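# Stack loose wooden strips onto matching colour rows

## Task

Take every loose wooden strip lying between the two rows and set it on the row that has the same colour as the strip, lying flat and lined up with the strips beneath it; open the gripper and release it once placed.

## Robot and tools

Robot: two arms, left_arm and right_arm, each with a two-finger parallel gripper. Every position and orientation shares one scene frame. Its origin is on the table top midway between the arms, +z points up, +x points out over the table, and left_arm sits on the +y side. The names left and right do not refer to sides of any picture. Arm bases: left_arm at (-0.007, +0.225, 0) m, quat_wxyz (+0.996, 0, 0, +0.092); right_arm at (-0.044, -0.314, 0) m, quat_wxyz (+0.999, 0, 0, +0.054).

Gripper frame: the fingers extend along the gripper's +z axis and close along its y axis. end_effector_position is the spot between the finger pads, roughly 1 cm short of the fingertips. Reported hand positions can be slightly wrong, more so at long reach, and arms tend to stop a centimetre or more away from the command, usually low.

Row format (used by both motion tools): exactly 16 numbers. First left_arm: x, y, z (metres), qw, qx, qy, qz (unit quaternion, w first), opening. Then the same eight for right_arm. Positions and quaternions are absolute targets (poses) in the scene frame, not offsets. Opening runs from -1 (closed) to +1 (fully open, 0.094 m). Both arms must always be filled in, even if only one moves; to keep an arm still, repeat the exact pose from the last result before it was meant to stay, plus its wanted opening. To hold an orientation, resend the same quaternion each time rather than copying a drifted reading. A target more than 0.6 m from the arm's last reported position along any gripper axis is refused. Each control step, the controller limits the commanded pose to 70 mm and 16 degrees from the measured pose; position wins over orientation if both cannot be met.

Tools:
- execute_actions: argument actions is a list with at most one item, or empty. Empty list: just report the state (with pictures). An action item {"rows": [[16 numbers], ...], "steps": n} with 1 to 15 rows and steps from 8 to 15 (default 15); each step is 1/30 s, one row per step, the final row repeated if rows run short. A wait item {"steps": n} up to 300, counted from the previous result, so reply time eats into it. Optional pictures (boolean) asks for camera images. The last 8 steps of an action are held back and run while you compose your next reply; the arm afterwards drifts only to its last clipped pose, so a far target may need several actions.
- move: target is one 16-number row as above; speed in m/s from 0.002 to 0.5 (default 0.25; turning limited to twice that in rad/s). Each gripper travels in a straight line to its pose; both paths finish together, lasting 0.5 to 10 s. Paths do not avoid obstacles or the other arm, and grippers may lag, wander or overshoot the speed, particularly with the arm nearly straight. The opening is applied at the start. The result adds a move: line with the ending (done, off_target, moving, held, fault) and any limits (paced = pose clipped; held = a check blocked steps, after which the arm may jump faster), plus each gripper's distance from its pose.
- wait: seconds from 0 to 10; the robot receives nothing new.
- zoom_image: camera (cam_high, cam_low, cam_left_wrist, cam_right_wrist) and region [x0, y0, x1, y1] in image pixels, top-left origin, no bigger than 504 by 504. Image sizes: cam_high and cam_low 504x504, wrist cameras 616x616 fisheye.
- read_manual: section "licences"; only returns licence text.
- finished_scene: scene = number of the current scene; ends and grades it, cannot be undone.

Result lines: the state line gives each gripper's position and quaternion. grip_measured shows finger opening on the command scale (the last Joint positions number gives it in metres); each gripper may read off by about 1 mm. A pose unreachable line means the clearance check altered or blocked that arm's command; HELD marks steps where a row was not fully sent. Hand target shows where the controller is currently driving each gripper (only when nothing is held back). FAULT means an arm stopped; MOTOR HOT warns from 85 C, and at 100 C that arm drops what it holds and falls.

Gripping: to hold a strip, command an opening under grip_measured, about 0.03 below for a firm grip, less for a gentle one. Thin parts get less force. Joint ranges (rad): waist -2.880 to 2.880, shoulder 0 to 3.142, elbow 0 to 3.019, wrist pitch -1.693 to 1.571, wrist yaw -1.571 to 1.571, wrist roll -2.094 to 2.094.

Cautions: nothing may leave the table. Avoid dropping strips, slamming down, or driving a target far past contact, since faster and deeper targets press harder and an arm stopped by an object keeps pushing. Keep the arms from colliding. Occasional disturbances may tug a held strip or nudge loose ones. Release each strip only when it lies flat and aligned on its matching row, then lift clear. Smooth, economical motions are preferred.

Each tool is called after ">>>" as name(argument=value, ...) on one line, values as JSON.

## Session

>>> execute_actions(actions=[])

Scene clock: 0.00 s of 6000.00 s.
left_arm: end_effector_position=(+0.6885, +0.6431, +0.3938) grip_measured=+1.000 end_effector_quat_wxyz=(+0.585, +0.126, +0.789, -0.140) | right_arm: end_effector_position=(+0.0737, -0.7048, +0.3627) grip_measured=+1.000 end_effector_quat_wxyz=(+0.629, +0.143, +0.691, -0.326)
Joint positions: left_arm=[ 0.542  2.161  2.357 -0.778  1.044  0.441  0.094] | right_arm=[-1.732  0.911  0.62   0.297 -0.943 -0.269  0.094]
Joint velocities: left_arm=[-0.005  0.005 -0.002 -0.002  0.007 -0.022  0.   ] | right_arm=[ 0.005 -0.005  0.002  0.002 -0.081 -0.081  0.   ]
Motor temperatures (°C, as the motors report them): left_arm=[32 32 33 33 33 30] | right_arm=[31 33 32 30 33 29]
Hand target (left_arm): +0.691, +0.645, +0.400; +0.590, +0.131, +0.786, -0.134
Hand target (right_arm): +0.074, -0.708, +0.376; +0.630, +0.134, +0.687, -0.335
camera_calibration (this result's frames):
cam_left_wrist: T_world_to_cam=[[-0.361308, -0.930585, 0.0588993, 0.825452], [-0.749821, 0.252415, -0.611601, 0.597971], [0.554279, -0.26514, -0.788971, 0.219829], [0, 0, 0, 1]] pos_world=[0.624767, 0.675501, 0.49054]
cam_right_wrist: T_world_to_cam=[[-0.617287, -0.743967, 0.25587, -0.574457], [-0.576101, 0.205957, -0.791005, 0.477426], [0.535784, -0.635684, -0.555735, -0.163672], [0, 0, 0, 1]] pos_world=[0.00813335, -0.62975, 0.433675]

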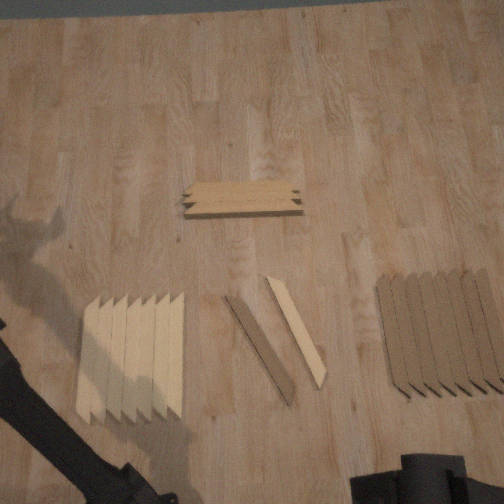

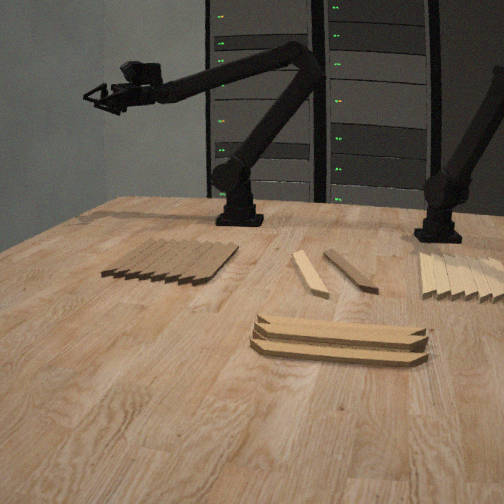

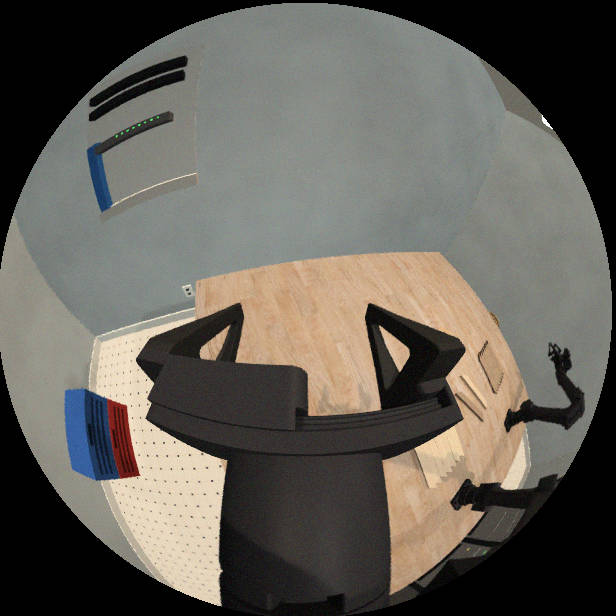

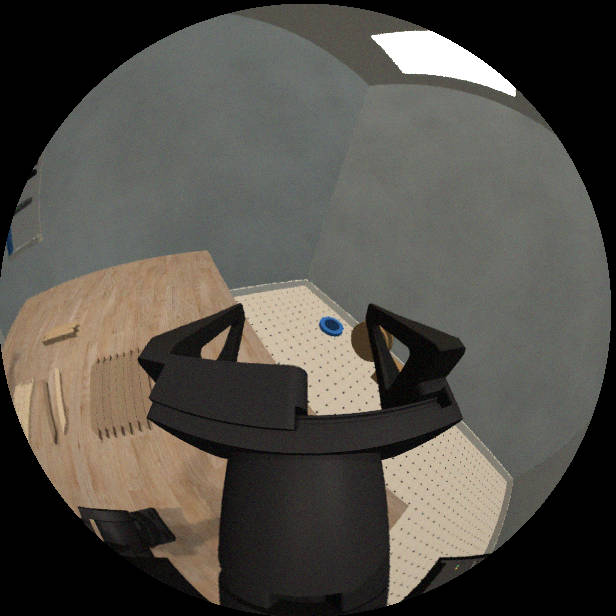

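>>> move(target=[0.33,0.36,0.17,0,-0.165,0.986,0,0.2,0.3,-0.15,0.2,0,-0.233,0.972,0,0.2], speed=0.35)

>>> move(target=[0.33,0.36,0.17,0,-0.165,0.986,0,0.2,0.338,0.01,0.03,0,-0.233,0.972,0,0.2])

Scene clock: 3.63 s of 6000.00 s.
left_arm: end_effector_position=(+0.3483, +0.3590, +0.1665) grip_measured=+0.202 end_effector_quat_wxyz=(+0.006, -0.158, +0.987, -0.013) | right_arm: end_effector_position=(+0.2902, -0.1565, +0.1762) grip_measured=+0.203 end_effector_quat_wxyz=(-0.022, -0.243, +0.970, -0.011)
Joint positions: left_arm=[ 0.19   1.364  1.091 -1.293  0.028  0.057  0.056] | right_arm=[ 0.338  1.364  1.117 -1.371  0.013 -0.044  0.056]
Joint velocities: left_arm=[-0.005 -0.005 -0.012 -0.017  0.007 -0.051  0.   ] | right_arm=[-0.015 -0.005  0.002 -0.002  0.037  0.022 -0.001]
Motor temperatures (°C, as the motors report them): left_arm=[32 33 34 33 33 30] | right_arm=[31 33 34 30 33 29]
Hand target (left_arm): +0.342, +0.356, +0.166; -0.003, -0.162, +0.987, -0.013
Hand target (right_arm): +0.301, -0.147, +0.198; +0.002, -0.241, +0.971, -0.005
Off the commanded pose (left_arm): 0.019 m, 2 deg.
Off the commanded pose (right_arm): 0.027 m, 3 deg.
Kept back: nothing.
move: off_target (left_arm, right_arm)
camera_calibration (this result's frames):
cam_left_wrist: T_world_to_cam=[[0.299259, -0.9539, 0.0227737, 0.235824], [-0.778973, -0.230458, 0.583173, 0.26015], [-0.55104, -0.19226, -0.812029, 0.516462], [0, 0, 0, 1]] pos_world=[0.416668, 0.3842, 0.262299]
cam_right_wrist: T_world_to_cam=[[0.458529, -0.88841, 0.0218886, -0.278805], [-0.705019, -0.348661, 0.617563, 0.044119], [-0.541017, -0.298602, -0.786217, 0.371109], [0, 0, 0, 1]] pos_world=[0.359722, -0.121497, 0.270629]

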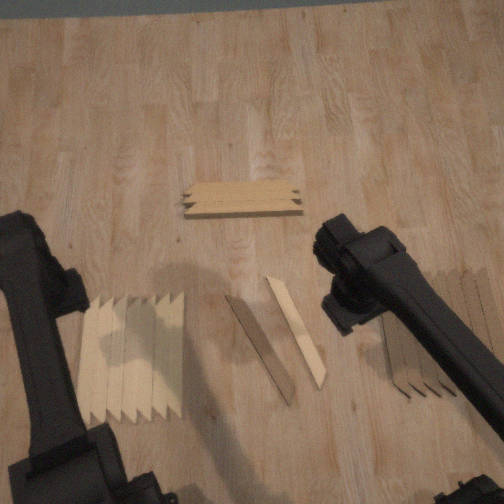

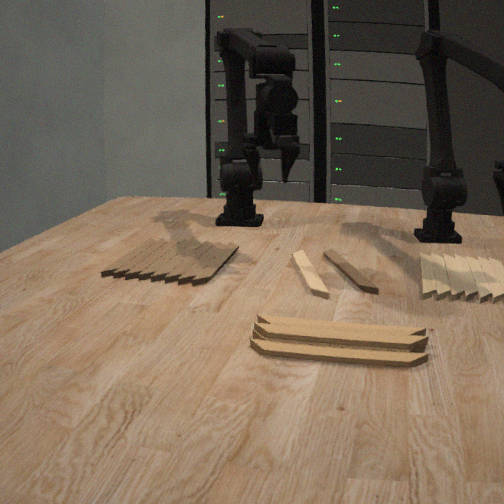

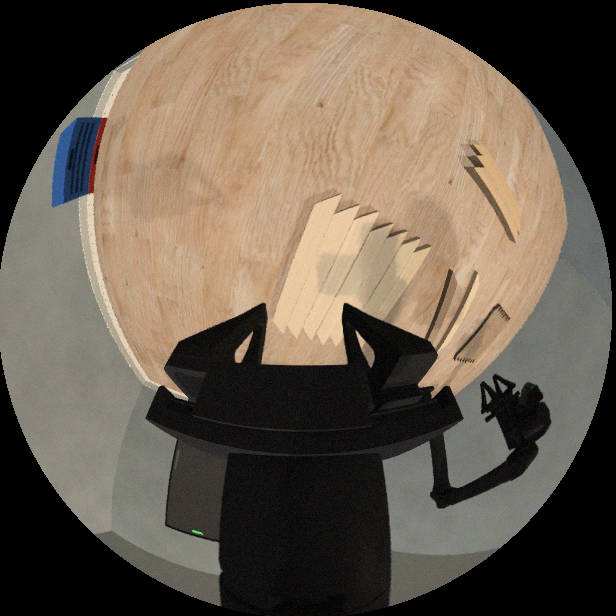

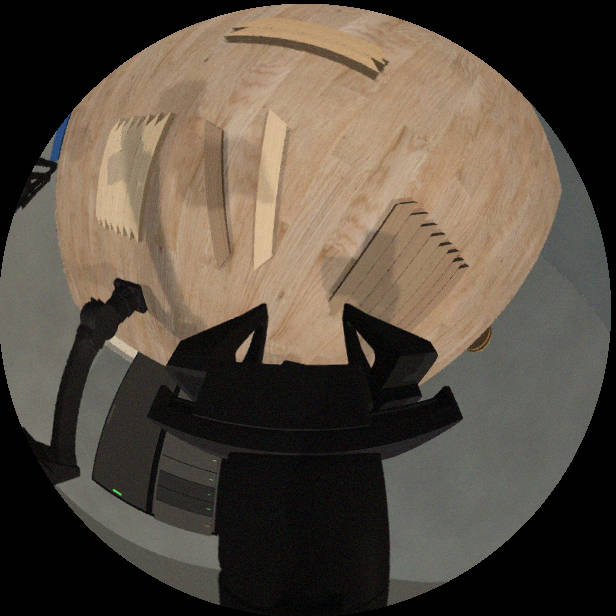

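Scene clock: 5.03 s of 6000.00 s.
left_arm: end_effector_position=(+0.3396, +0.3600, +0.1726) grip_measured=+0.202 end_effector_quat_wxyz=(+0.012, -0.158, +0.987, +0.001) | right_arm: end_effector_position=(+0.3204, -0.0075, +0.0206) grip_measured=+0.202 end_effector_quat_wxyz=(-0.019, -0.237, +0.971, -0.008)
Joint positions: left_arm=[ 0.19   1.327  1.073 -1.293  0.004  0.057  0.056] | right_arm=[ 0.59   1.797  1.189 -1.005 -0.003  0.22   0.056]
Joint velocities: left_arm=[-0.005 -0.015 -0.012  0.017 -0.022 -0.007  0.   ] | right_arm=[ 0.005  0.005  0.007  0.007 -0.037 -0.022  0.   ]
Motor temperatures (°C, as the motors report them): left_arm=[32 33 34 33 33 30] | right_arm=[31 33 34 30 33 29]
Hand target (left_arm): +0.330, +0.360, +0.170; -0.000, -0.165, +0.986, +0.000
Hand target (right_arm): +0.335, +0.009, +0.029; +0.001, -0.233, +0.973, +0.001
Off the commanded pose (left_arm): 0.010 m, 2 deg.
Off the commanded pose (right_arm): 0.027 m, 2 deg.
Kept back: nothing.
move: off_target (right_arm)
camera_calibration (this result's frames):
cam_left_wrist: T_world_to_cam=[[0.299526, -0.954084, -0.00285525, 0.243727], [-0.783571, -0.2477, 0.56979, 0.260118], [-0.544335, -0.16843, -0.821785, 0.50761], [0, 0, 0, 1]] pos_world=[0.407128, 0.382464, 0.26963]
cam_right_wrist: T_world_to_cam=[[0.446855, -0.894442, 0.0171239, -0.153097], [-0.711205, -0.34357, 0.613308, 0.21557], [-0.542686, -0.286239, -0.789658, 0.310308], [0, 0, 0, 1]] pos_world=[0.390126, 0.0259493, 0.115448]

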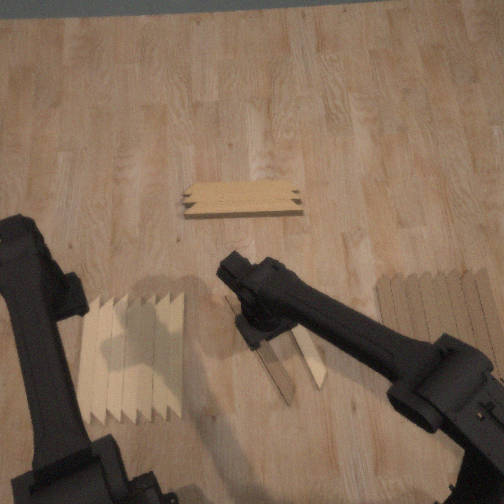

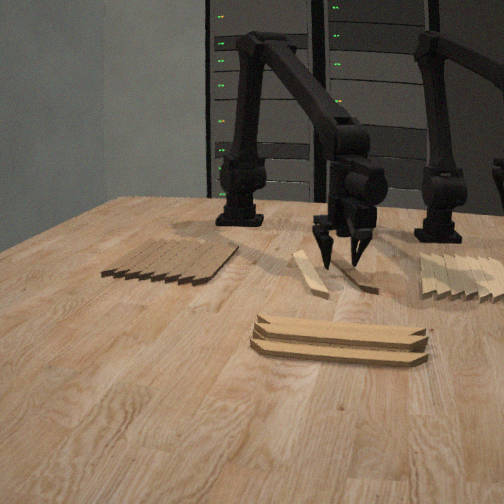

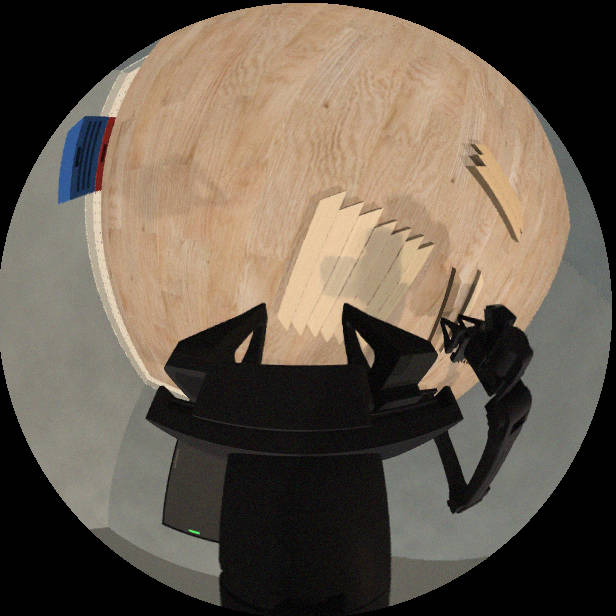

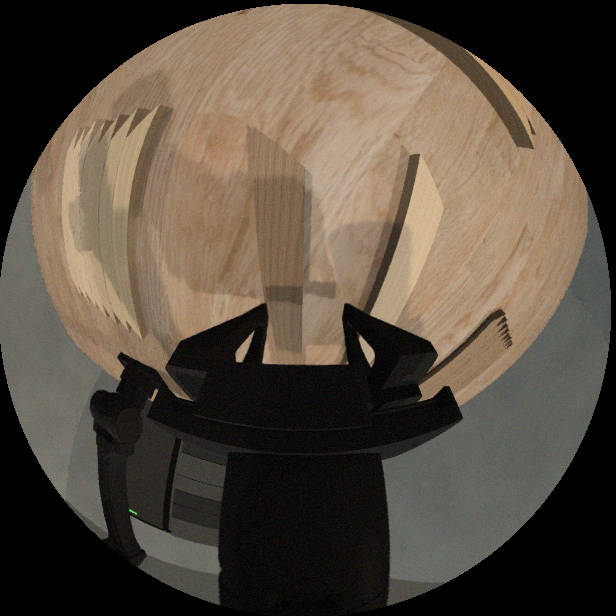

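>>> move(target=[0.33,0.36,0.17,0,-0.165,0.986,0,0.2,0.338,0.024,0.028,0,-0.233,0.972,0,0.2], speed=0.05)

>>> move(target=[0.33,0.36,0.17,0,-0.165,0.986,0,0.2,0.335,0.022,0.008,0,-0.233,0.972,0,0.2], speed=0.05)

Scene clock: 17.43 s of 6000.00 s.
left_arm: end_effector_position=(+0.3396, +0.3600, +0.1726) grip_measured=+0.202 end_effector_quat_wxyz=(+0.012, -0.158, +0.987, +0.001) | right_arm: end_effector_position=(+0.3270, +0.0065, +0.0226) grip_measured=+0.202 end_effector_quat_wxyz=(-0.012, -0.233, +0.972, -0.005)
Joint positions: left_arm=[ 0.19   1.327  1.073 -1.293  0.004  0.057  0.056] | right_arm=[ 0.603  1.816  1.224 -1.005 -0.003  0.241  0.056]
Joint velocities: left_arm=[-0.015 -0.015 -0.007 -0.007 -0.037  0.007  0.   ] | right_arm=[-0.015 -0.005  0.012 -0.012 -0.037  0.051 -0.   ]
Motor temperatures (°C, as the motors report them): left_arm=[32 33 35 33 33 30] | right_arm=[31 34 36 30 33 29]
Hand target (left_arm): +0.330, +0.360, +0.170; +0.000, -0.165, +0.986, -0.000
Hand target (right_arm): +0.337, +0.024, +0.028; +0.000, -0.233, +0.972, +0.000
Off the commanded pose (left_arm): 0.010 m, 2 deg.
Off the commanded pose (right_arm): 0.021 m, 1 deg.
Kept back: nothing.
After step 90, 8.33 s passed at rest.
move: off_target (right_arm)
camera_calibration (this result's frames):
cam_left_wrist: T_world_to_cam=[[0.299526, -0.954084, -0.00285525, 0.243727], [-0.783571, -0.2477, 0.56979, 0.260118], [-0.544335, -0.16843, -0.821785, 0.50761], [0, 0, 0, 1]] pos_world=[0.407128, 0.382464, 0.26963]
cam_right_wrist: T_world_to_cam=[[0.439832, -0.897972, 0.01394, -0.141103], [-0.721488, -0.344061, 0.600896, 0.227512], [-0.534792, -0.274351, -0.799205, 0.317009], [0, 0, 0, 1]] pos_world=[0.395743, 0.0385432, 0.118611]

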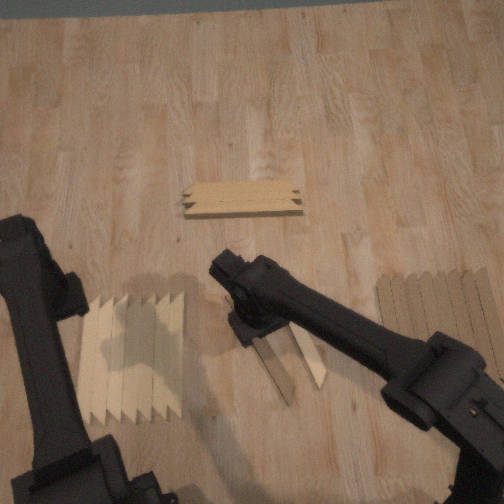

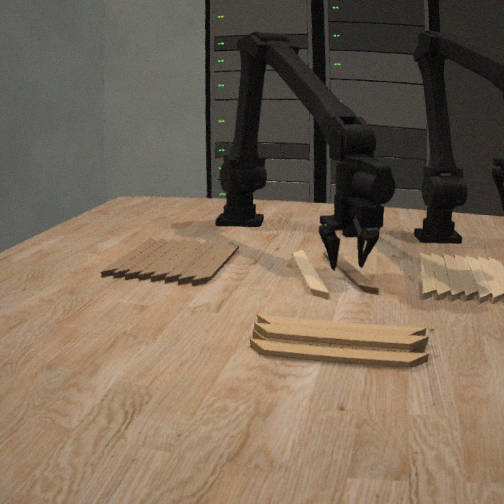

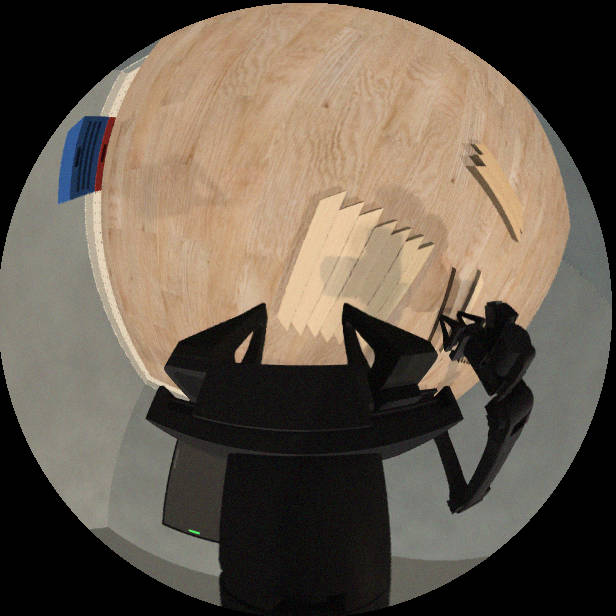

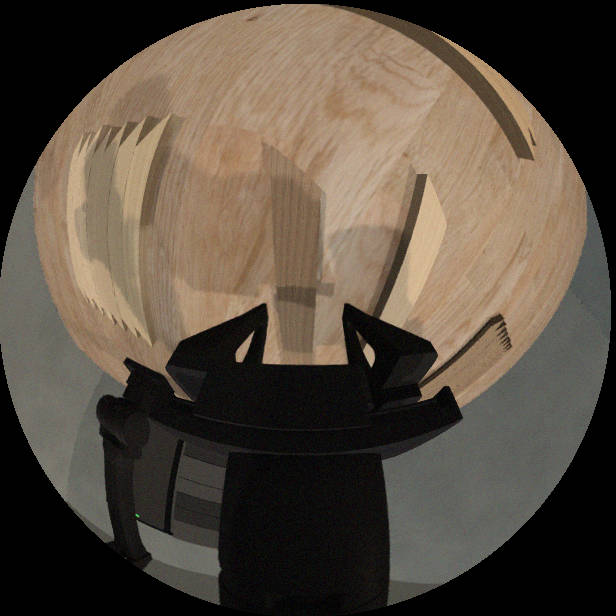

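Scene clock: 18.30 s of 6000.00 s.
left_arm: end_effector_position=(+0.3396, +0.3600, +0.1726) grip_measured=+0.202 end_effector_quat_wxyz=(+0.012, -0.158, +0.987, +0.001) | right_arm: end_effector_position=(+0.3315, +0.0104, +0.0094) grip_measured=+0.202 end_effector_quat_wxyz=(-0.008, -0.232, +0.973, -0.003)
Joint positions: left_arm=[ 0.19   1.327  1.073 -1.293  0.004  0.057  0.056] | right_arm=[ 0.603  1.843  1.224 -0.968 -0.003  0.242  0.056]
Joint velocities: left_arm=[-0.024  0.005 -0.012 -0.012  0.007 -0.022 -0.   ] | right_arm=[ 0.015 -0.005 -0.007  0.002 -0.081  0.022 -0.   ]
Motor temperatures (°C, as the motors report them): left_arm=[32 33 35 33 33 30] | right_arm=[31 34 36 30 33 29]
Hand target (left_arm): +0.330, +0.360, +0.170; +0.000, -0.165, +0.986, -0.000
Hand target (right_arm): +0.335, +0.022, +0.008; -0.000, -0.233, +0.972, +0.000
Off the commanded pose (left_arm): 0.010 m, 2 deg.
Off the commanded pose (right_arm): 0.012 m, 1 deg.
Kept back: nothing.
move: off_target (right_arm)
camera_calibration (this result's frames):
cam_left_wrist: T_world_to_cam=[[0.299526, -0.954084, -0.00285525, 0.243727], [-0.783571, -0.2477, 0.56979, 0.260118], [-0.544335, -0.16843, -0.821785, 0.50761], [0, 0, 0, 1]] pos_world=[0.407128, 0.382464, 0.26963]
cam_right_wrist: T_world_to_cam=[[0.438712, -0.898554, 0.0115445, -0.139014], [-0.726206, -0.346939, 0.593513, 0.241664], [-0.529298, -0.268765, -0.804741, 0.308152], [0, 0, 0, 1]] pos_world=[0.399589, 0.0417521, 0.106157]

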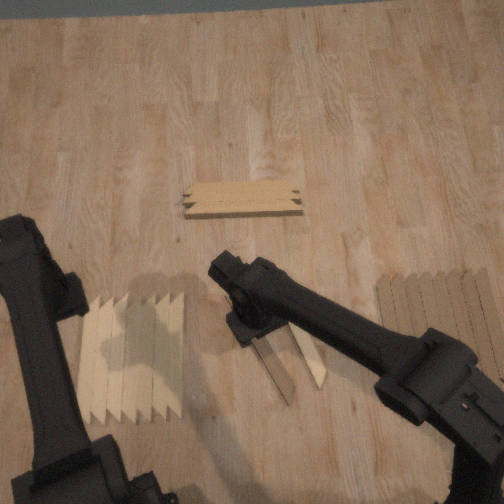

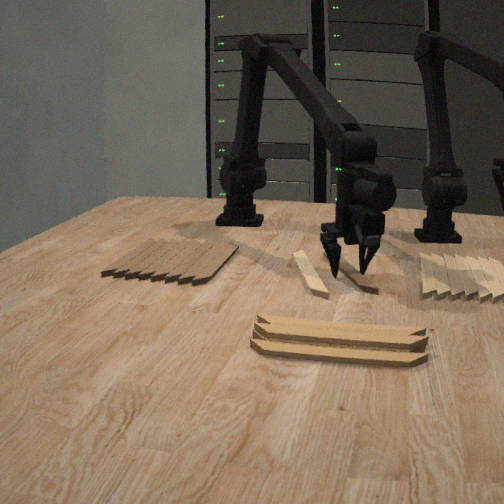

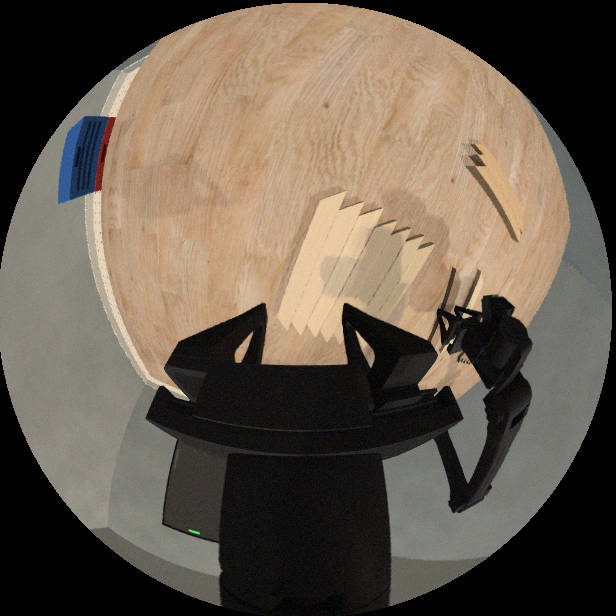

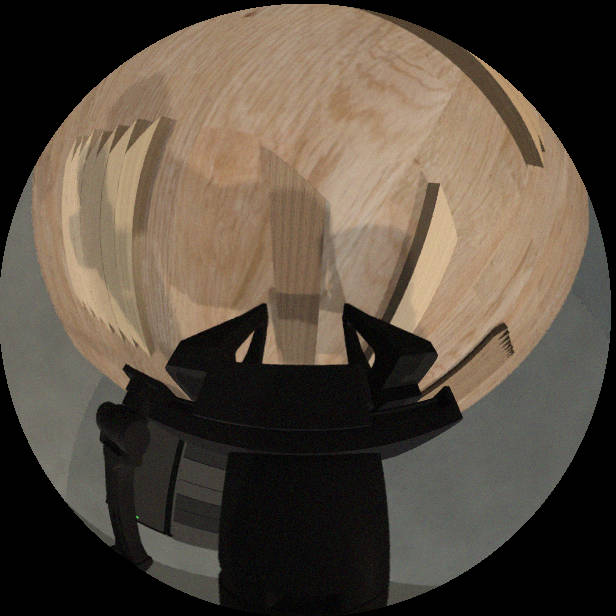

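>>> move(target=[0.33,0.36,0.17,0,-0.165,0.986,0,0.2,0.333,0.024,-0.004,0,-0.233,0.972,0,0.2], speed=0.03)

>>> move(target=[0.33,0.36,0.17,0,-0.165,0.986,0,0.2,0.333,0.024,-0.002,0,-0.233,0.972,0,-0.55])

>>> move(target=[0.33,0.36,0.17,0,-0.165,0.986,0,0.2,0.34,0.024,0.075,0,-0.233,0.972,0,-0.55], speed=0.15)

Scene clock: 19.47 s of 6000.00 s.
left_arm: end_effector_position=(+0.3396, +0.3600, +0.1726) grip_measured=+0.202 end_effector_quat_wxyz=(+0.012, -0.158, +0.987, +0.001) | right_arm: end_effector_position=(+0.3351, +0.0151, +0.0059) grip_measured=+0.202 end_effector_quat_wxyz=(+0.002, -0.231, +0.973, +0.001)
Joint positions: left_arm=[ 0.19   1.327  1.073 -1.293  0.004  0.057  0.056] | right_arm=[ 0.607  1.851  1.224 -0.941  0.     0.248  0.056]
Joint velocities: left_arm=[-0.034  0.005  0.012  0.012  0.007  0.11   0.   ] | right_arm=[-0.005 -0.015 -0.012 -0.012 -0.007  0.007  0.   ]
Motor temperatures (°C, as the motors report them): left_arm=[32 33 35 33 33 30] | right_arm=[31 34 36 30 33 29]
Hand target (left_arm): +0.330, +0.360, +0.170; +0.000, -0.165, +0.986, -0.000
Hand target (right_arm): +0.333, +0.024, -0.004; +0.000, -0.233, +0.972, -0.000
Off the commanded pose (left_arm): 0.010 m, 2 deg.
Off the commanded pose (right_arm): 0.014 m, 0 deg.
Kept back: nothing.
move: off_target (right_arm)
camera_calibration (this result's frames):
cam_left_wrist: T_world_to_cam=[[0.299526, -0.954084, -0.00285525, 0.243727], [-0.783571, -0.2477, 0.56979, 0.260118], [-0.544335, -0.16843, -0.821785, 0.50761], [0, 0, 0, 1]] pos_world=[0.407128, 0.382464, 0.26963]
cam_right_wrist: T_world_to_cam=[[0.436837, -0.899491, 0.00943078, -0.135692], [-0.736828, -0.351786, 0.577348, 0.2517], [-0.516002, -0.259156, -0.816444, 0.303952], [0, 0, 0, 1]] pos_world=[0.401575, 0.0452621, 0.104121]

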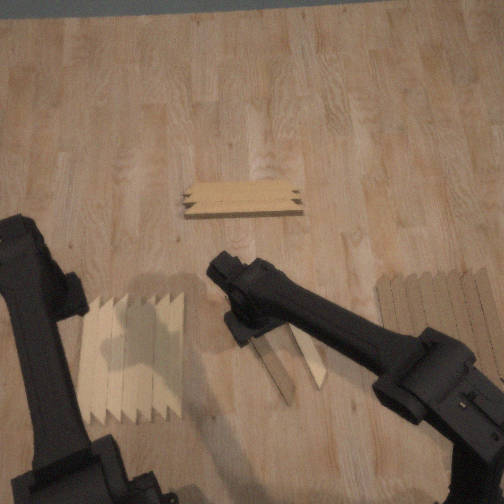

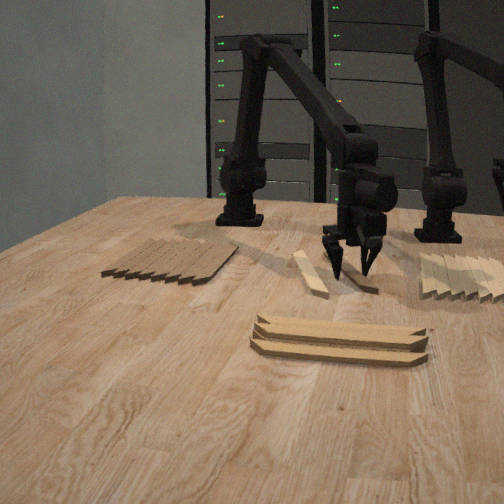

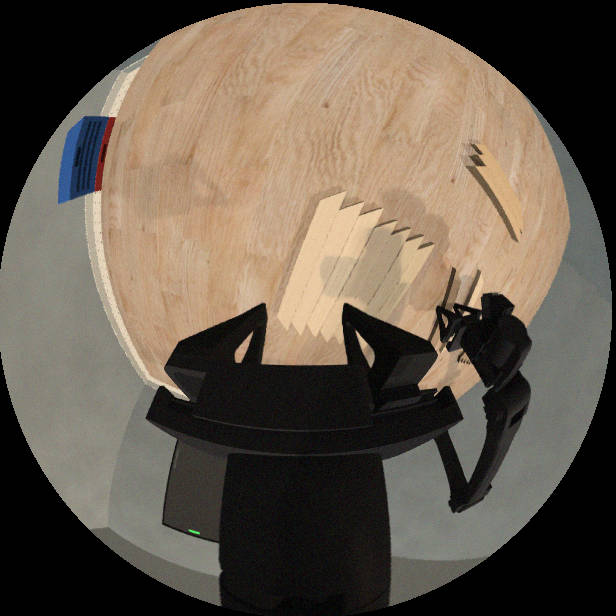

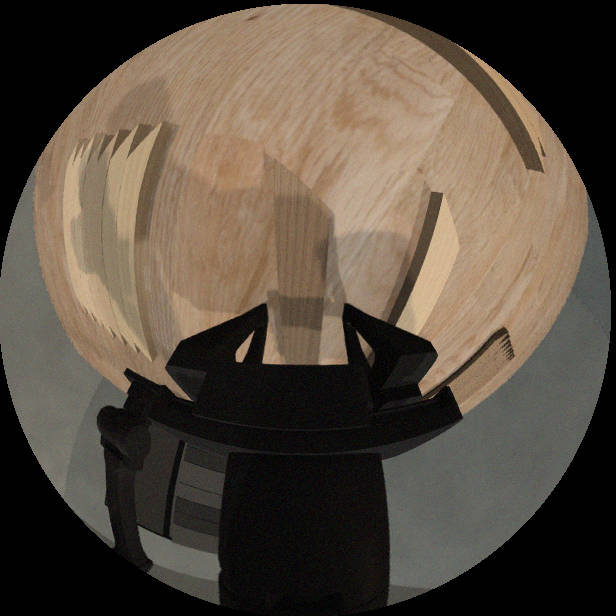

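Scene clock: 20.17 s of 6000.00 s.
left_arm: end_effector_position=(+0.3396, +0.3600, +0.1726) grip_measured=+0.202 end_effector_quat_wxyz=(+0.012, -0.158, +0.987, +0.001) | right_arm: end_effector_position=(+0.3352, +0.0150, +0.0059) grip_measured=-0.440 end_effector_quat_wxyz=(+0.002, -0.231, +0.973, +0.000)
Joint positions: left_arm=[ 0.19   1.327  1.073 -1.293  0.004  0.057  0.056] | right_arm=[ 0.607  1.851  1.224 -0.941  0.001  0.248  0.026]
Joint velocities: left_arm=[ 0.005 -0.005  0.002  0.017 -0.022  0.022 -0.   ] | right_arm=[-0.005  0.005  0.017 -0.002  0.051 -0.007  0.   ]
Motor temperatures (°C, as the motors report them): left_arm=[32 33 35 33 33 30] | right_arm=[31 34 36 30 33 29]
Hand target (left_arm): +0.330, +0.360, +0.170; +0.000, -0.165, +0.986, -0.000
Hand target (right_arm): +0.333, +0.024, -0.002; +0.000, -0.233, +0.972, +0.000
Off the commanded pose (left_arm): 0.010 m, 2 deg.
Off the commanded pose (right_arm): 0.012 m, 0 deg.
Kept back: nothing.
move: off_target (right_arm)
camera_calibration (this result's frames):
cam_left_wrist: T_world_to_cam=[[0.299526, -0.954084, -0.00285525, 0.243727], [-0.783571, -0.2477, 0.56979, 0.260118], [-0.544335, -0.16843, -0.821785, 0.50761], [0, 0, 0, 1]] pos_world=[0.407128, 0.382464, 0.26963]
cam_right_wrist: T_world_to_cam=[[0.436833, -0.899489, 0.00979915, -0.135756], [-0.736973, -0.351619, 0.577265, 0.251761], [-0.515798, -0.25939, -0.816498, 0.303897], [0, 0, 0, 1]] pos_world=[0.401593, 0.0452408, 0.104129]

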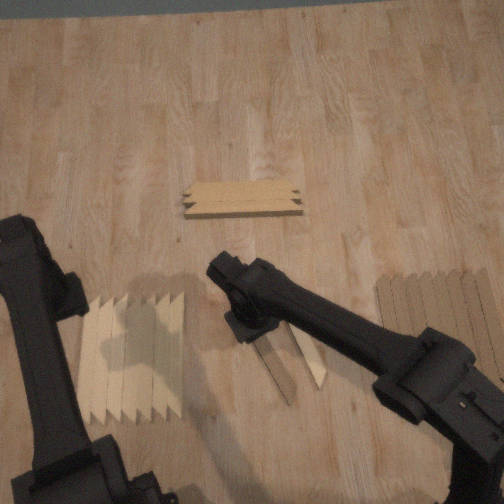

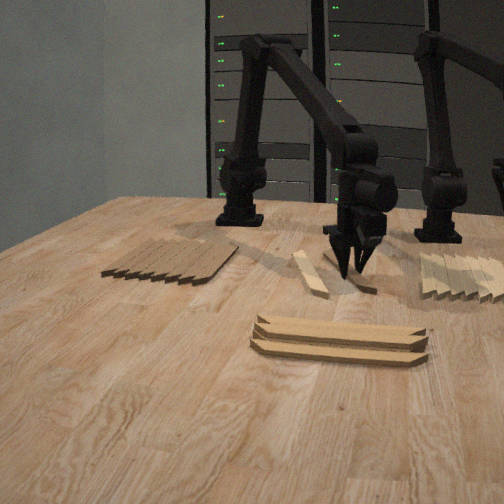

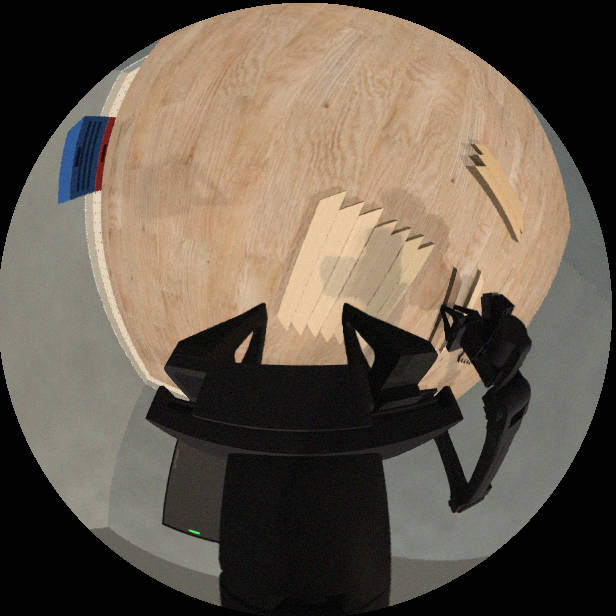

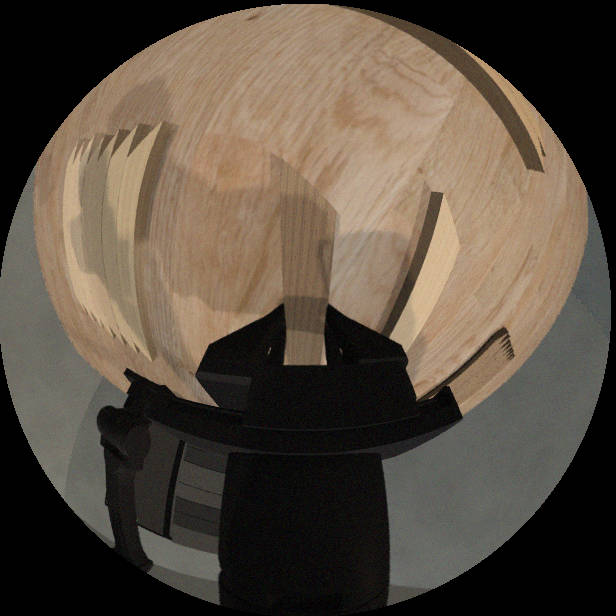

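Scene clock: 21.07 s of 6000.00 s.
left_arm: end_effector_position=(+0.3396, +0.3600, +0.1726) grip_measured=+0.202 end_effector_quat_wxyz=(+0.012, -0.158, +0.987, +0.001) | right_arm: end_effector_position=(+0.3316, +0.0119, +0.0611) grip_measured=-0.440 end_effector_quat_wxyz=(-0.012, -0.231, +0.973, -0.007)
Joint positions: left_arm=[ 0.19   1.327  1.073 -1.293  0.004  0.057  0.056] | right_arm=[ 0.607  1.781  1.291 -1.109  0.001  0.248  0.026]
Joint velocities: left_arm=[ 0.005  0.005  0.017  0.007 -0.037  0.022  0.001] | right_arm=[-0.005  0.005 -0.007  0.007  0.037 -0.007  0.   ]
Motor temperatures (°C, as the motors report them): left_arm=[32 33 35 33 33 30] | right_arm=[31 34 36 30 33 29]
Hand target (left_arm): +0.330, +0.360, +0.170; +0.000, -0.165, +0.986, -0.000
Hand target (right_arm): +0.340, +0.024, +0.075; +0.000, -0.233, +0.972, +0.000
Off the commanded pose (left_arm): 0.010 m, 2 deg.
Off the commanded pose (right_arm): 0.020 m, 2 deg.
Kept back: nothing.
move: off_target (right_arm)
camera_calibration (this result's frames):
cam_left_wrist: T_world_to_cam=[[0.299526, -0.954084, -0.00285525, 0.243727], [-0.783571, -0.2477, 0.56979, 0.260118], [-0.544335, -0.16843, -0.821785, 0.50761], [0, 0, 0, 1]] pos_world=[0.407128, 0.382464, 0.26963]
cam_right_wrist: T_world_to_cam=[[0.437166, -0.8992, 0.0180153, -0.138144], [-0.722874, -0.339382, 0.601891, 0.209836], [-0.535107, -0.276149, -0.798375, 0.351811], [0, 0, 0, 1]] pos_world=[0.400334, 0.0441473, 0.157068]

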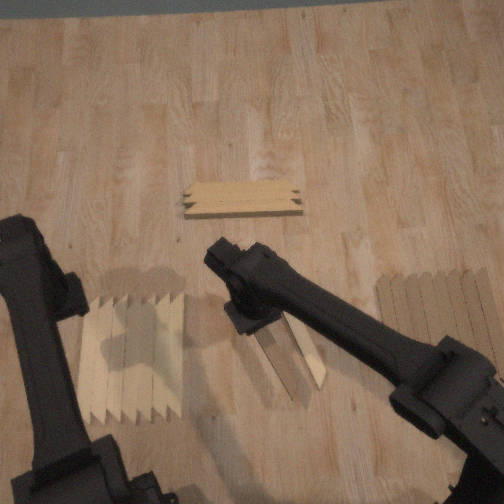

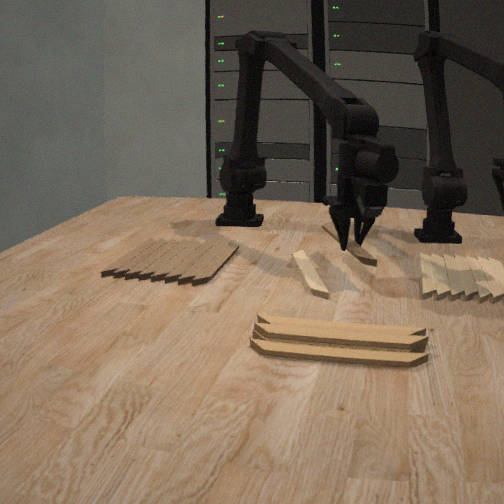

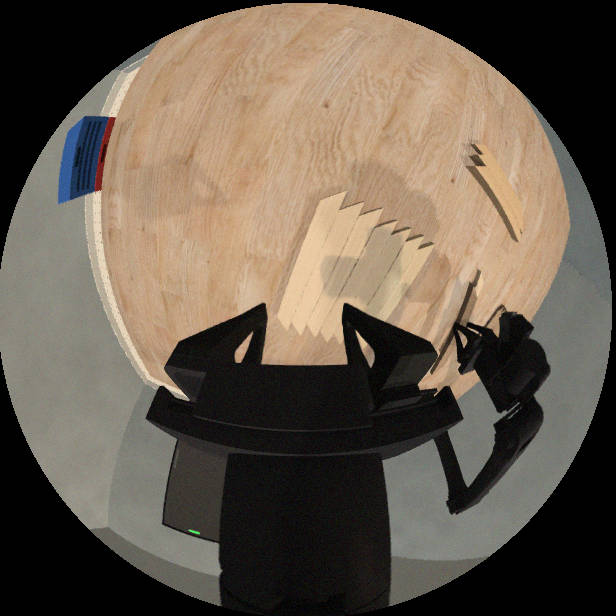

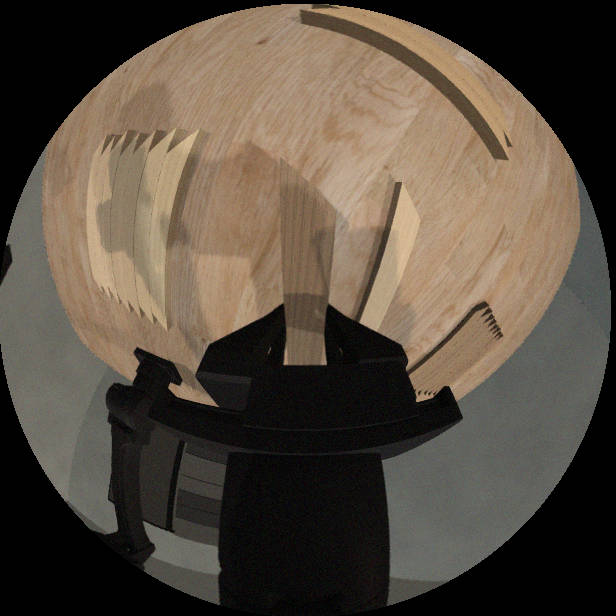

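>>> move(target=[0.385,-0.07,0.07,0,-0.165,0.986,0,0.2,0.335,-0.41,0.07,0,-0.012,1,0,-0.55], speed=0.3)

>>> move(target=[0.375,-0.07,0.022,0,-0.165,0.986,0,0.2,0.328,-0.406,0.02,0,-0.012,1,0,-0.55], speed=0.07)

>>> zoom_image(camera="cam_right_wrist", region=[170,120,430,370])

Scene clock: 23.47 s of 6000.00 s.
left_arm: end_effector_position=(+0.3701, -0.0674, +0.0575) grip_measured=+0.202 end_effector_quat_wxyz=(-0.024, -0.156, +0.987, +0.005) | right_arm: end_effector_position=(+0.3220, -0.4094, +0.0678) grip_measured=-0.440 end_effector_quat_wxyz=(-0.015, -0.002, +1.000, +0.001)
Joint positions: left_arm=[-0.833  1.747  1.232 -1.097  0.028 -0.961  0.056] | right_arm=[-0.36   1.493  0.943 -1.049  0.006 -0.257  0.026]
Joint velocities: left_arm=[ 0.005  0.005  0.002 -0.002  0.022 -0.081 -0.   ] | right_arm=[ 0.005  0.005 -0.002 -0.002 -0.037  0.066 -0.   ]
Motor temperatures (°C, as the motors report them): left_arm=[32 33 35 33 33 30] | right_arm=[31 34 36 30 33 29]
Hand target (left_arm): +0.390, -0.078, +0.069; -0.007, -0.165, +0.986, -0.012
Hand target (right_arm): +0.335, -0.411, +0.071; -0.005, -0.012, +1.000, -0.000
Off the commanded pose (left_arm): 0.020 m, 3 deg.
Off the commanded pose (right_arm): 0.013 m, 2 deg.
Kept back: nothing.
move: off_target (left_arm, right_arm)
camera_calibration (this result's frames):
cam_left_wrist: T_world_to_cam=[[0.294612, -0.955354, -0.0224142, -0.17071], [-0.740518, -0.24306, 0.626542, 0.224875], [-0.604017, -0.167988, -0.779066, 0.377327], [0, 0, 0, 1]] pos_world=[0.444729, -0.0450434, 0.149242]
cam_right_wrist: T_world_to_cam=[[-0.0102396, -0.999911, 0.00852109, -0.409473], [-0.796949, 0.0133075, 0.6039, 0.224078], [-0.60396, -0.000607179, -0.797014, 0.370562], [0, 0, 0, 1]] pos_world=[0.39819, -0.412193, 0.163512]

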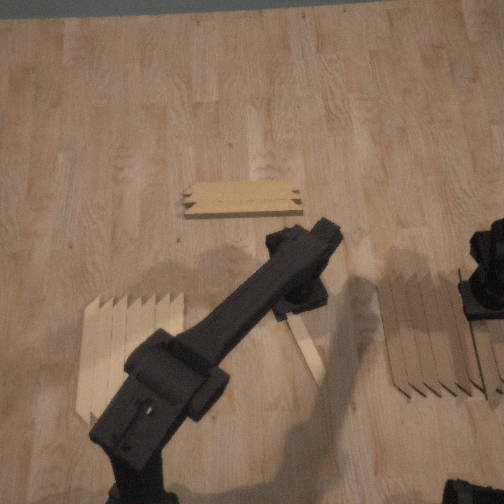

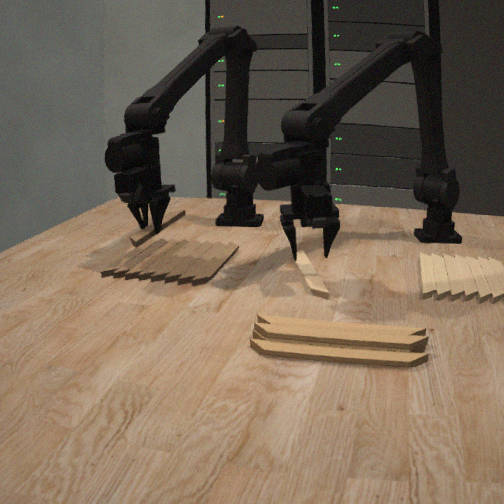

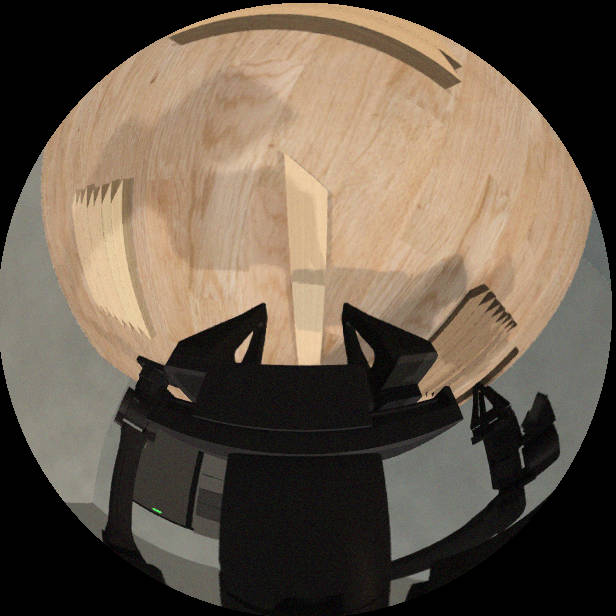

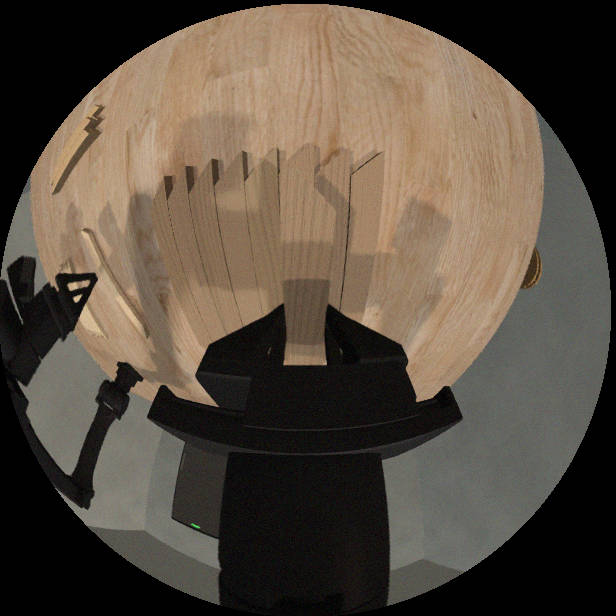

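Scene clock: 24.50 s of 6000.00 s.
left_arm: end_effector_position=(+0.3782, -0.0683, +0.0324) grip_measured=+0.202 end_effector_quat_wxyz=(+0.001, -0.164, +0.986, -0.003) | right_arm: end_effector_position=(+0.3277, -0.4106, +0.0259) grip_measured=-0.440 end_effector_quat_wxyz=(+0.001, -0.002, +1.000, -0.003)
Joint positions: left_arm=[-0.833  1.771  1.19  -0.984  0.003 -0.978  0.056] | right_arm=[-0.36   1.558  0.884 -0.893  0.004 -0.257  0.026]
Joint velocities: left_arm=[ 0.005 -0.015 -0.007 -0.017 -0.022 -0.007 -0.001] | right_arm=[ 0.005 -0.015 -0.007 -0.017  0.022  0.007 -0.001]
Motor temperatures (°C, as the motors report them): left_arm=[32 33 35 33 33 30] | right_arm=[31 34 36 30 33 29]
Hand target (left_arm): +0.375, -0.070, +0.022; -0.000, -0.165, +0.986, +0.000
Hand target (right_arm): +0.327, -0.406, +0.020; -0.000, -0.012, +1.000, -0.000
Off the commanded pose (left_arm): 0.011 m, 0 deg.
Off the commanded pose (right_arm): 0.007 m, 1 deg.
Kept back: nothing.
move: off_target (left_arm)
camera_calibration (this result's frames):
cam_left_wrist: T_world_to_cam=[[0.311096, -0.950377, 0.00177631, -0.181172], [-0.768257, -0.250379, 0.589145, 0.257558], [-0.559465, -0.184645, -0.808025, 0.345508], [0, 0, 0, 1]] pos_world=[0.447532, -0.0438982, 0.127762]
cam_right_wrist: T_world_to_cam=[[-0.0106409, -0.999831, 0.0149862, -0.410234], [-0.81616, 0.0173431, 0.577565, 0.262487], [-0.577727, -0.00608536, -0.816207, 0.330213], [0, 0, 0, 1]] pos_world=[0.400639, -0.412708, 0.124067]

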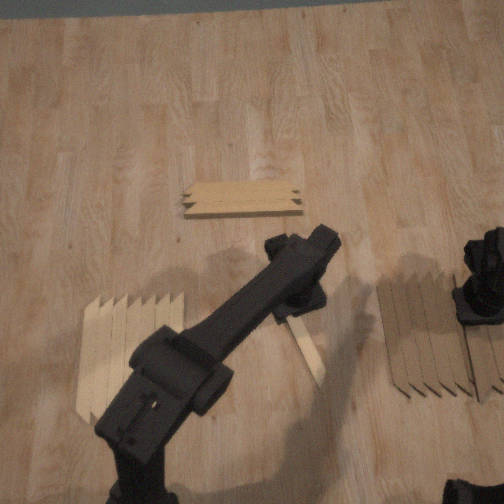

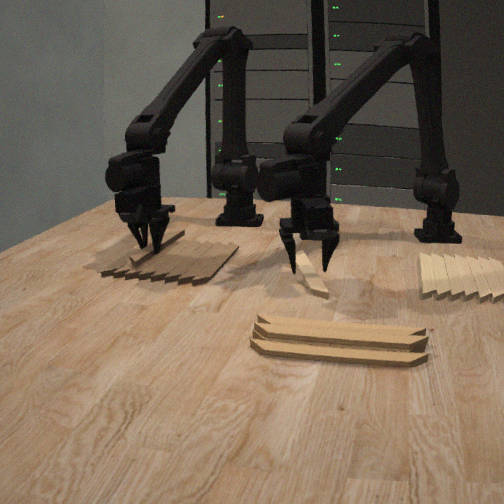

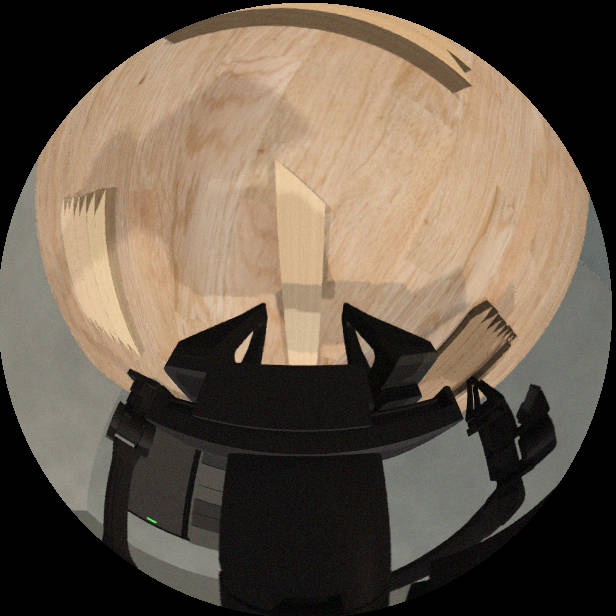

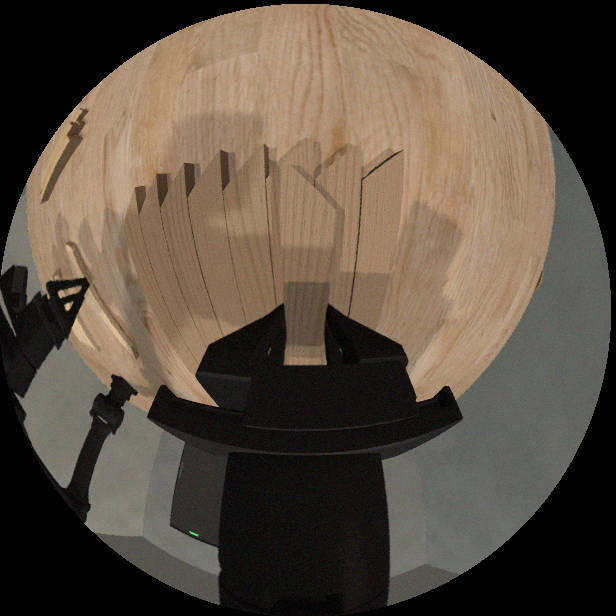

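Region (170, 120, 430, 370) of cam_right_wrist's 616x616 image, scaled by 1.938, with more detail than that image has; it fills the top 485 rows of this view, and the rest is white.

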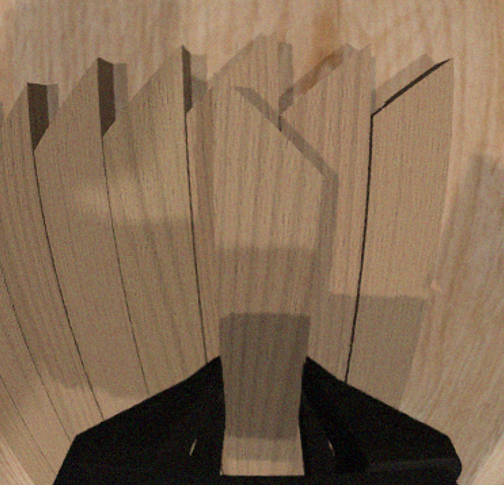

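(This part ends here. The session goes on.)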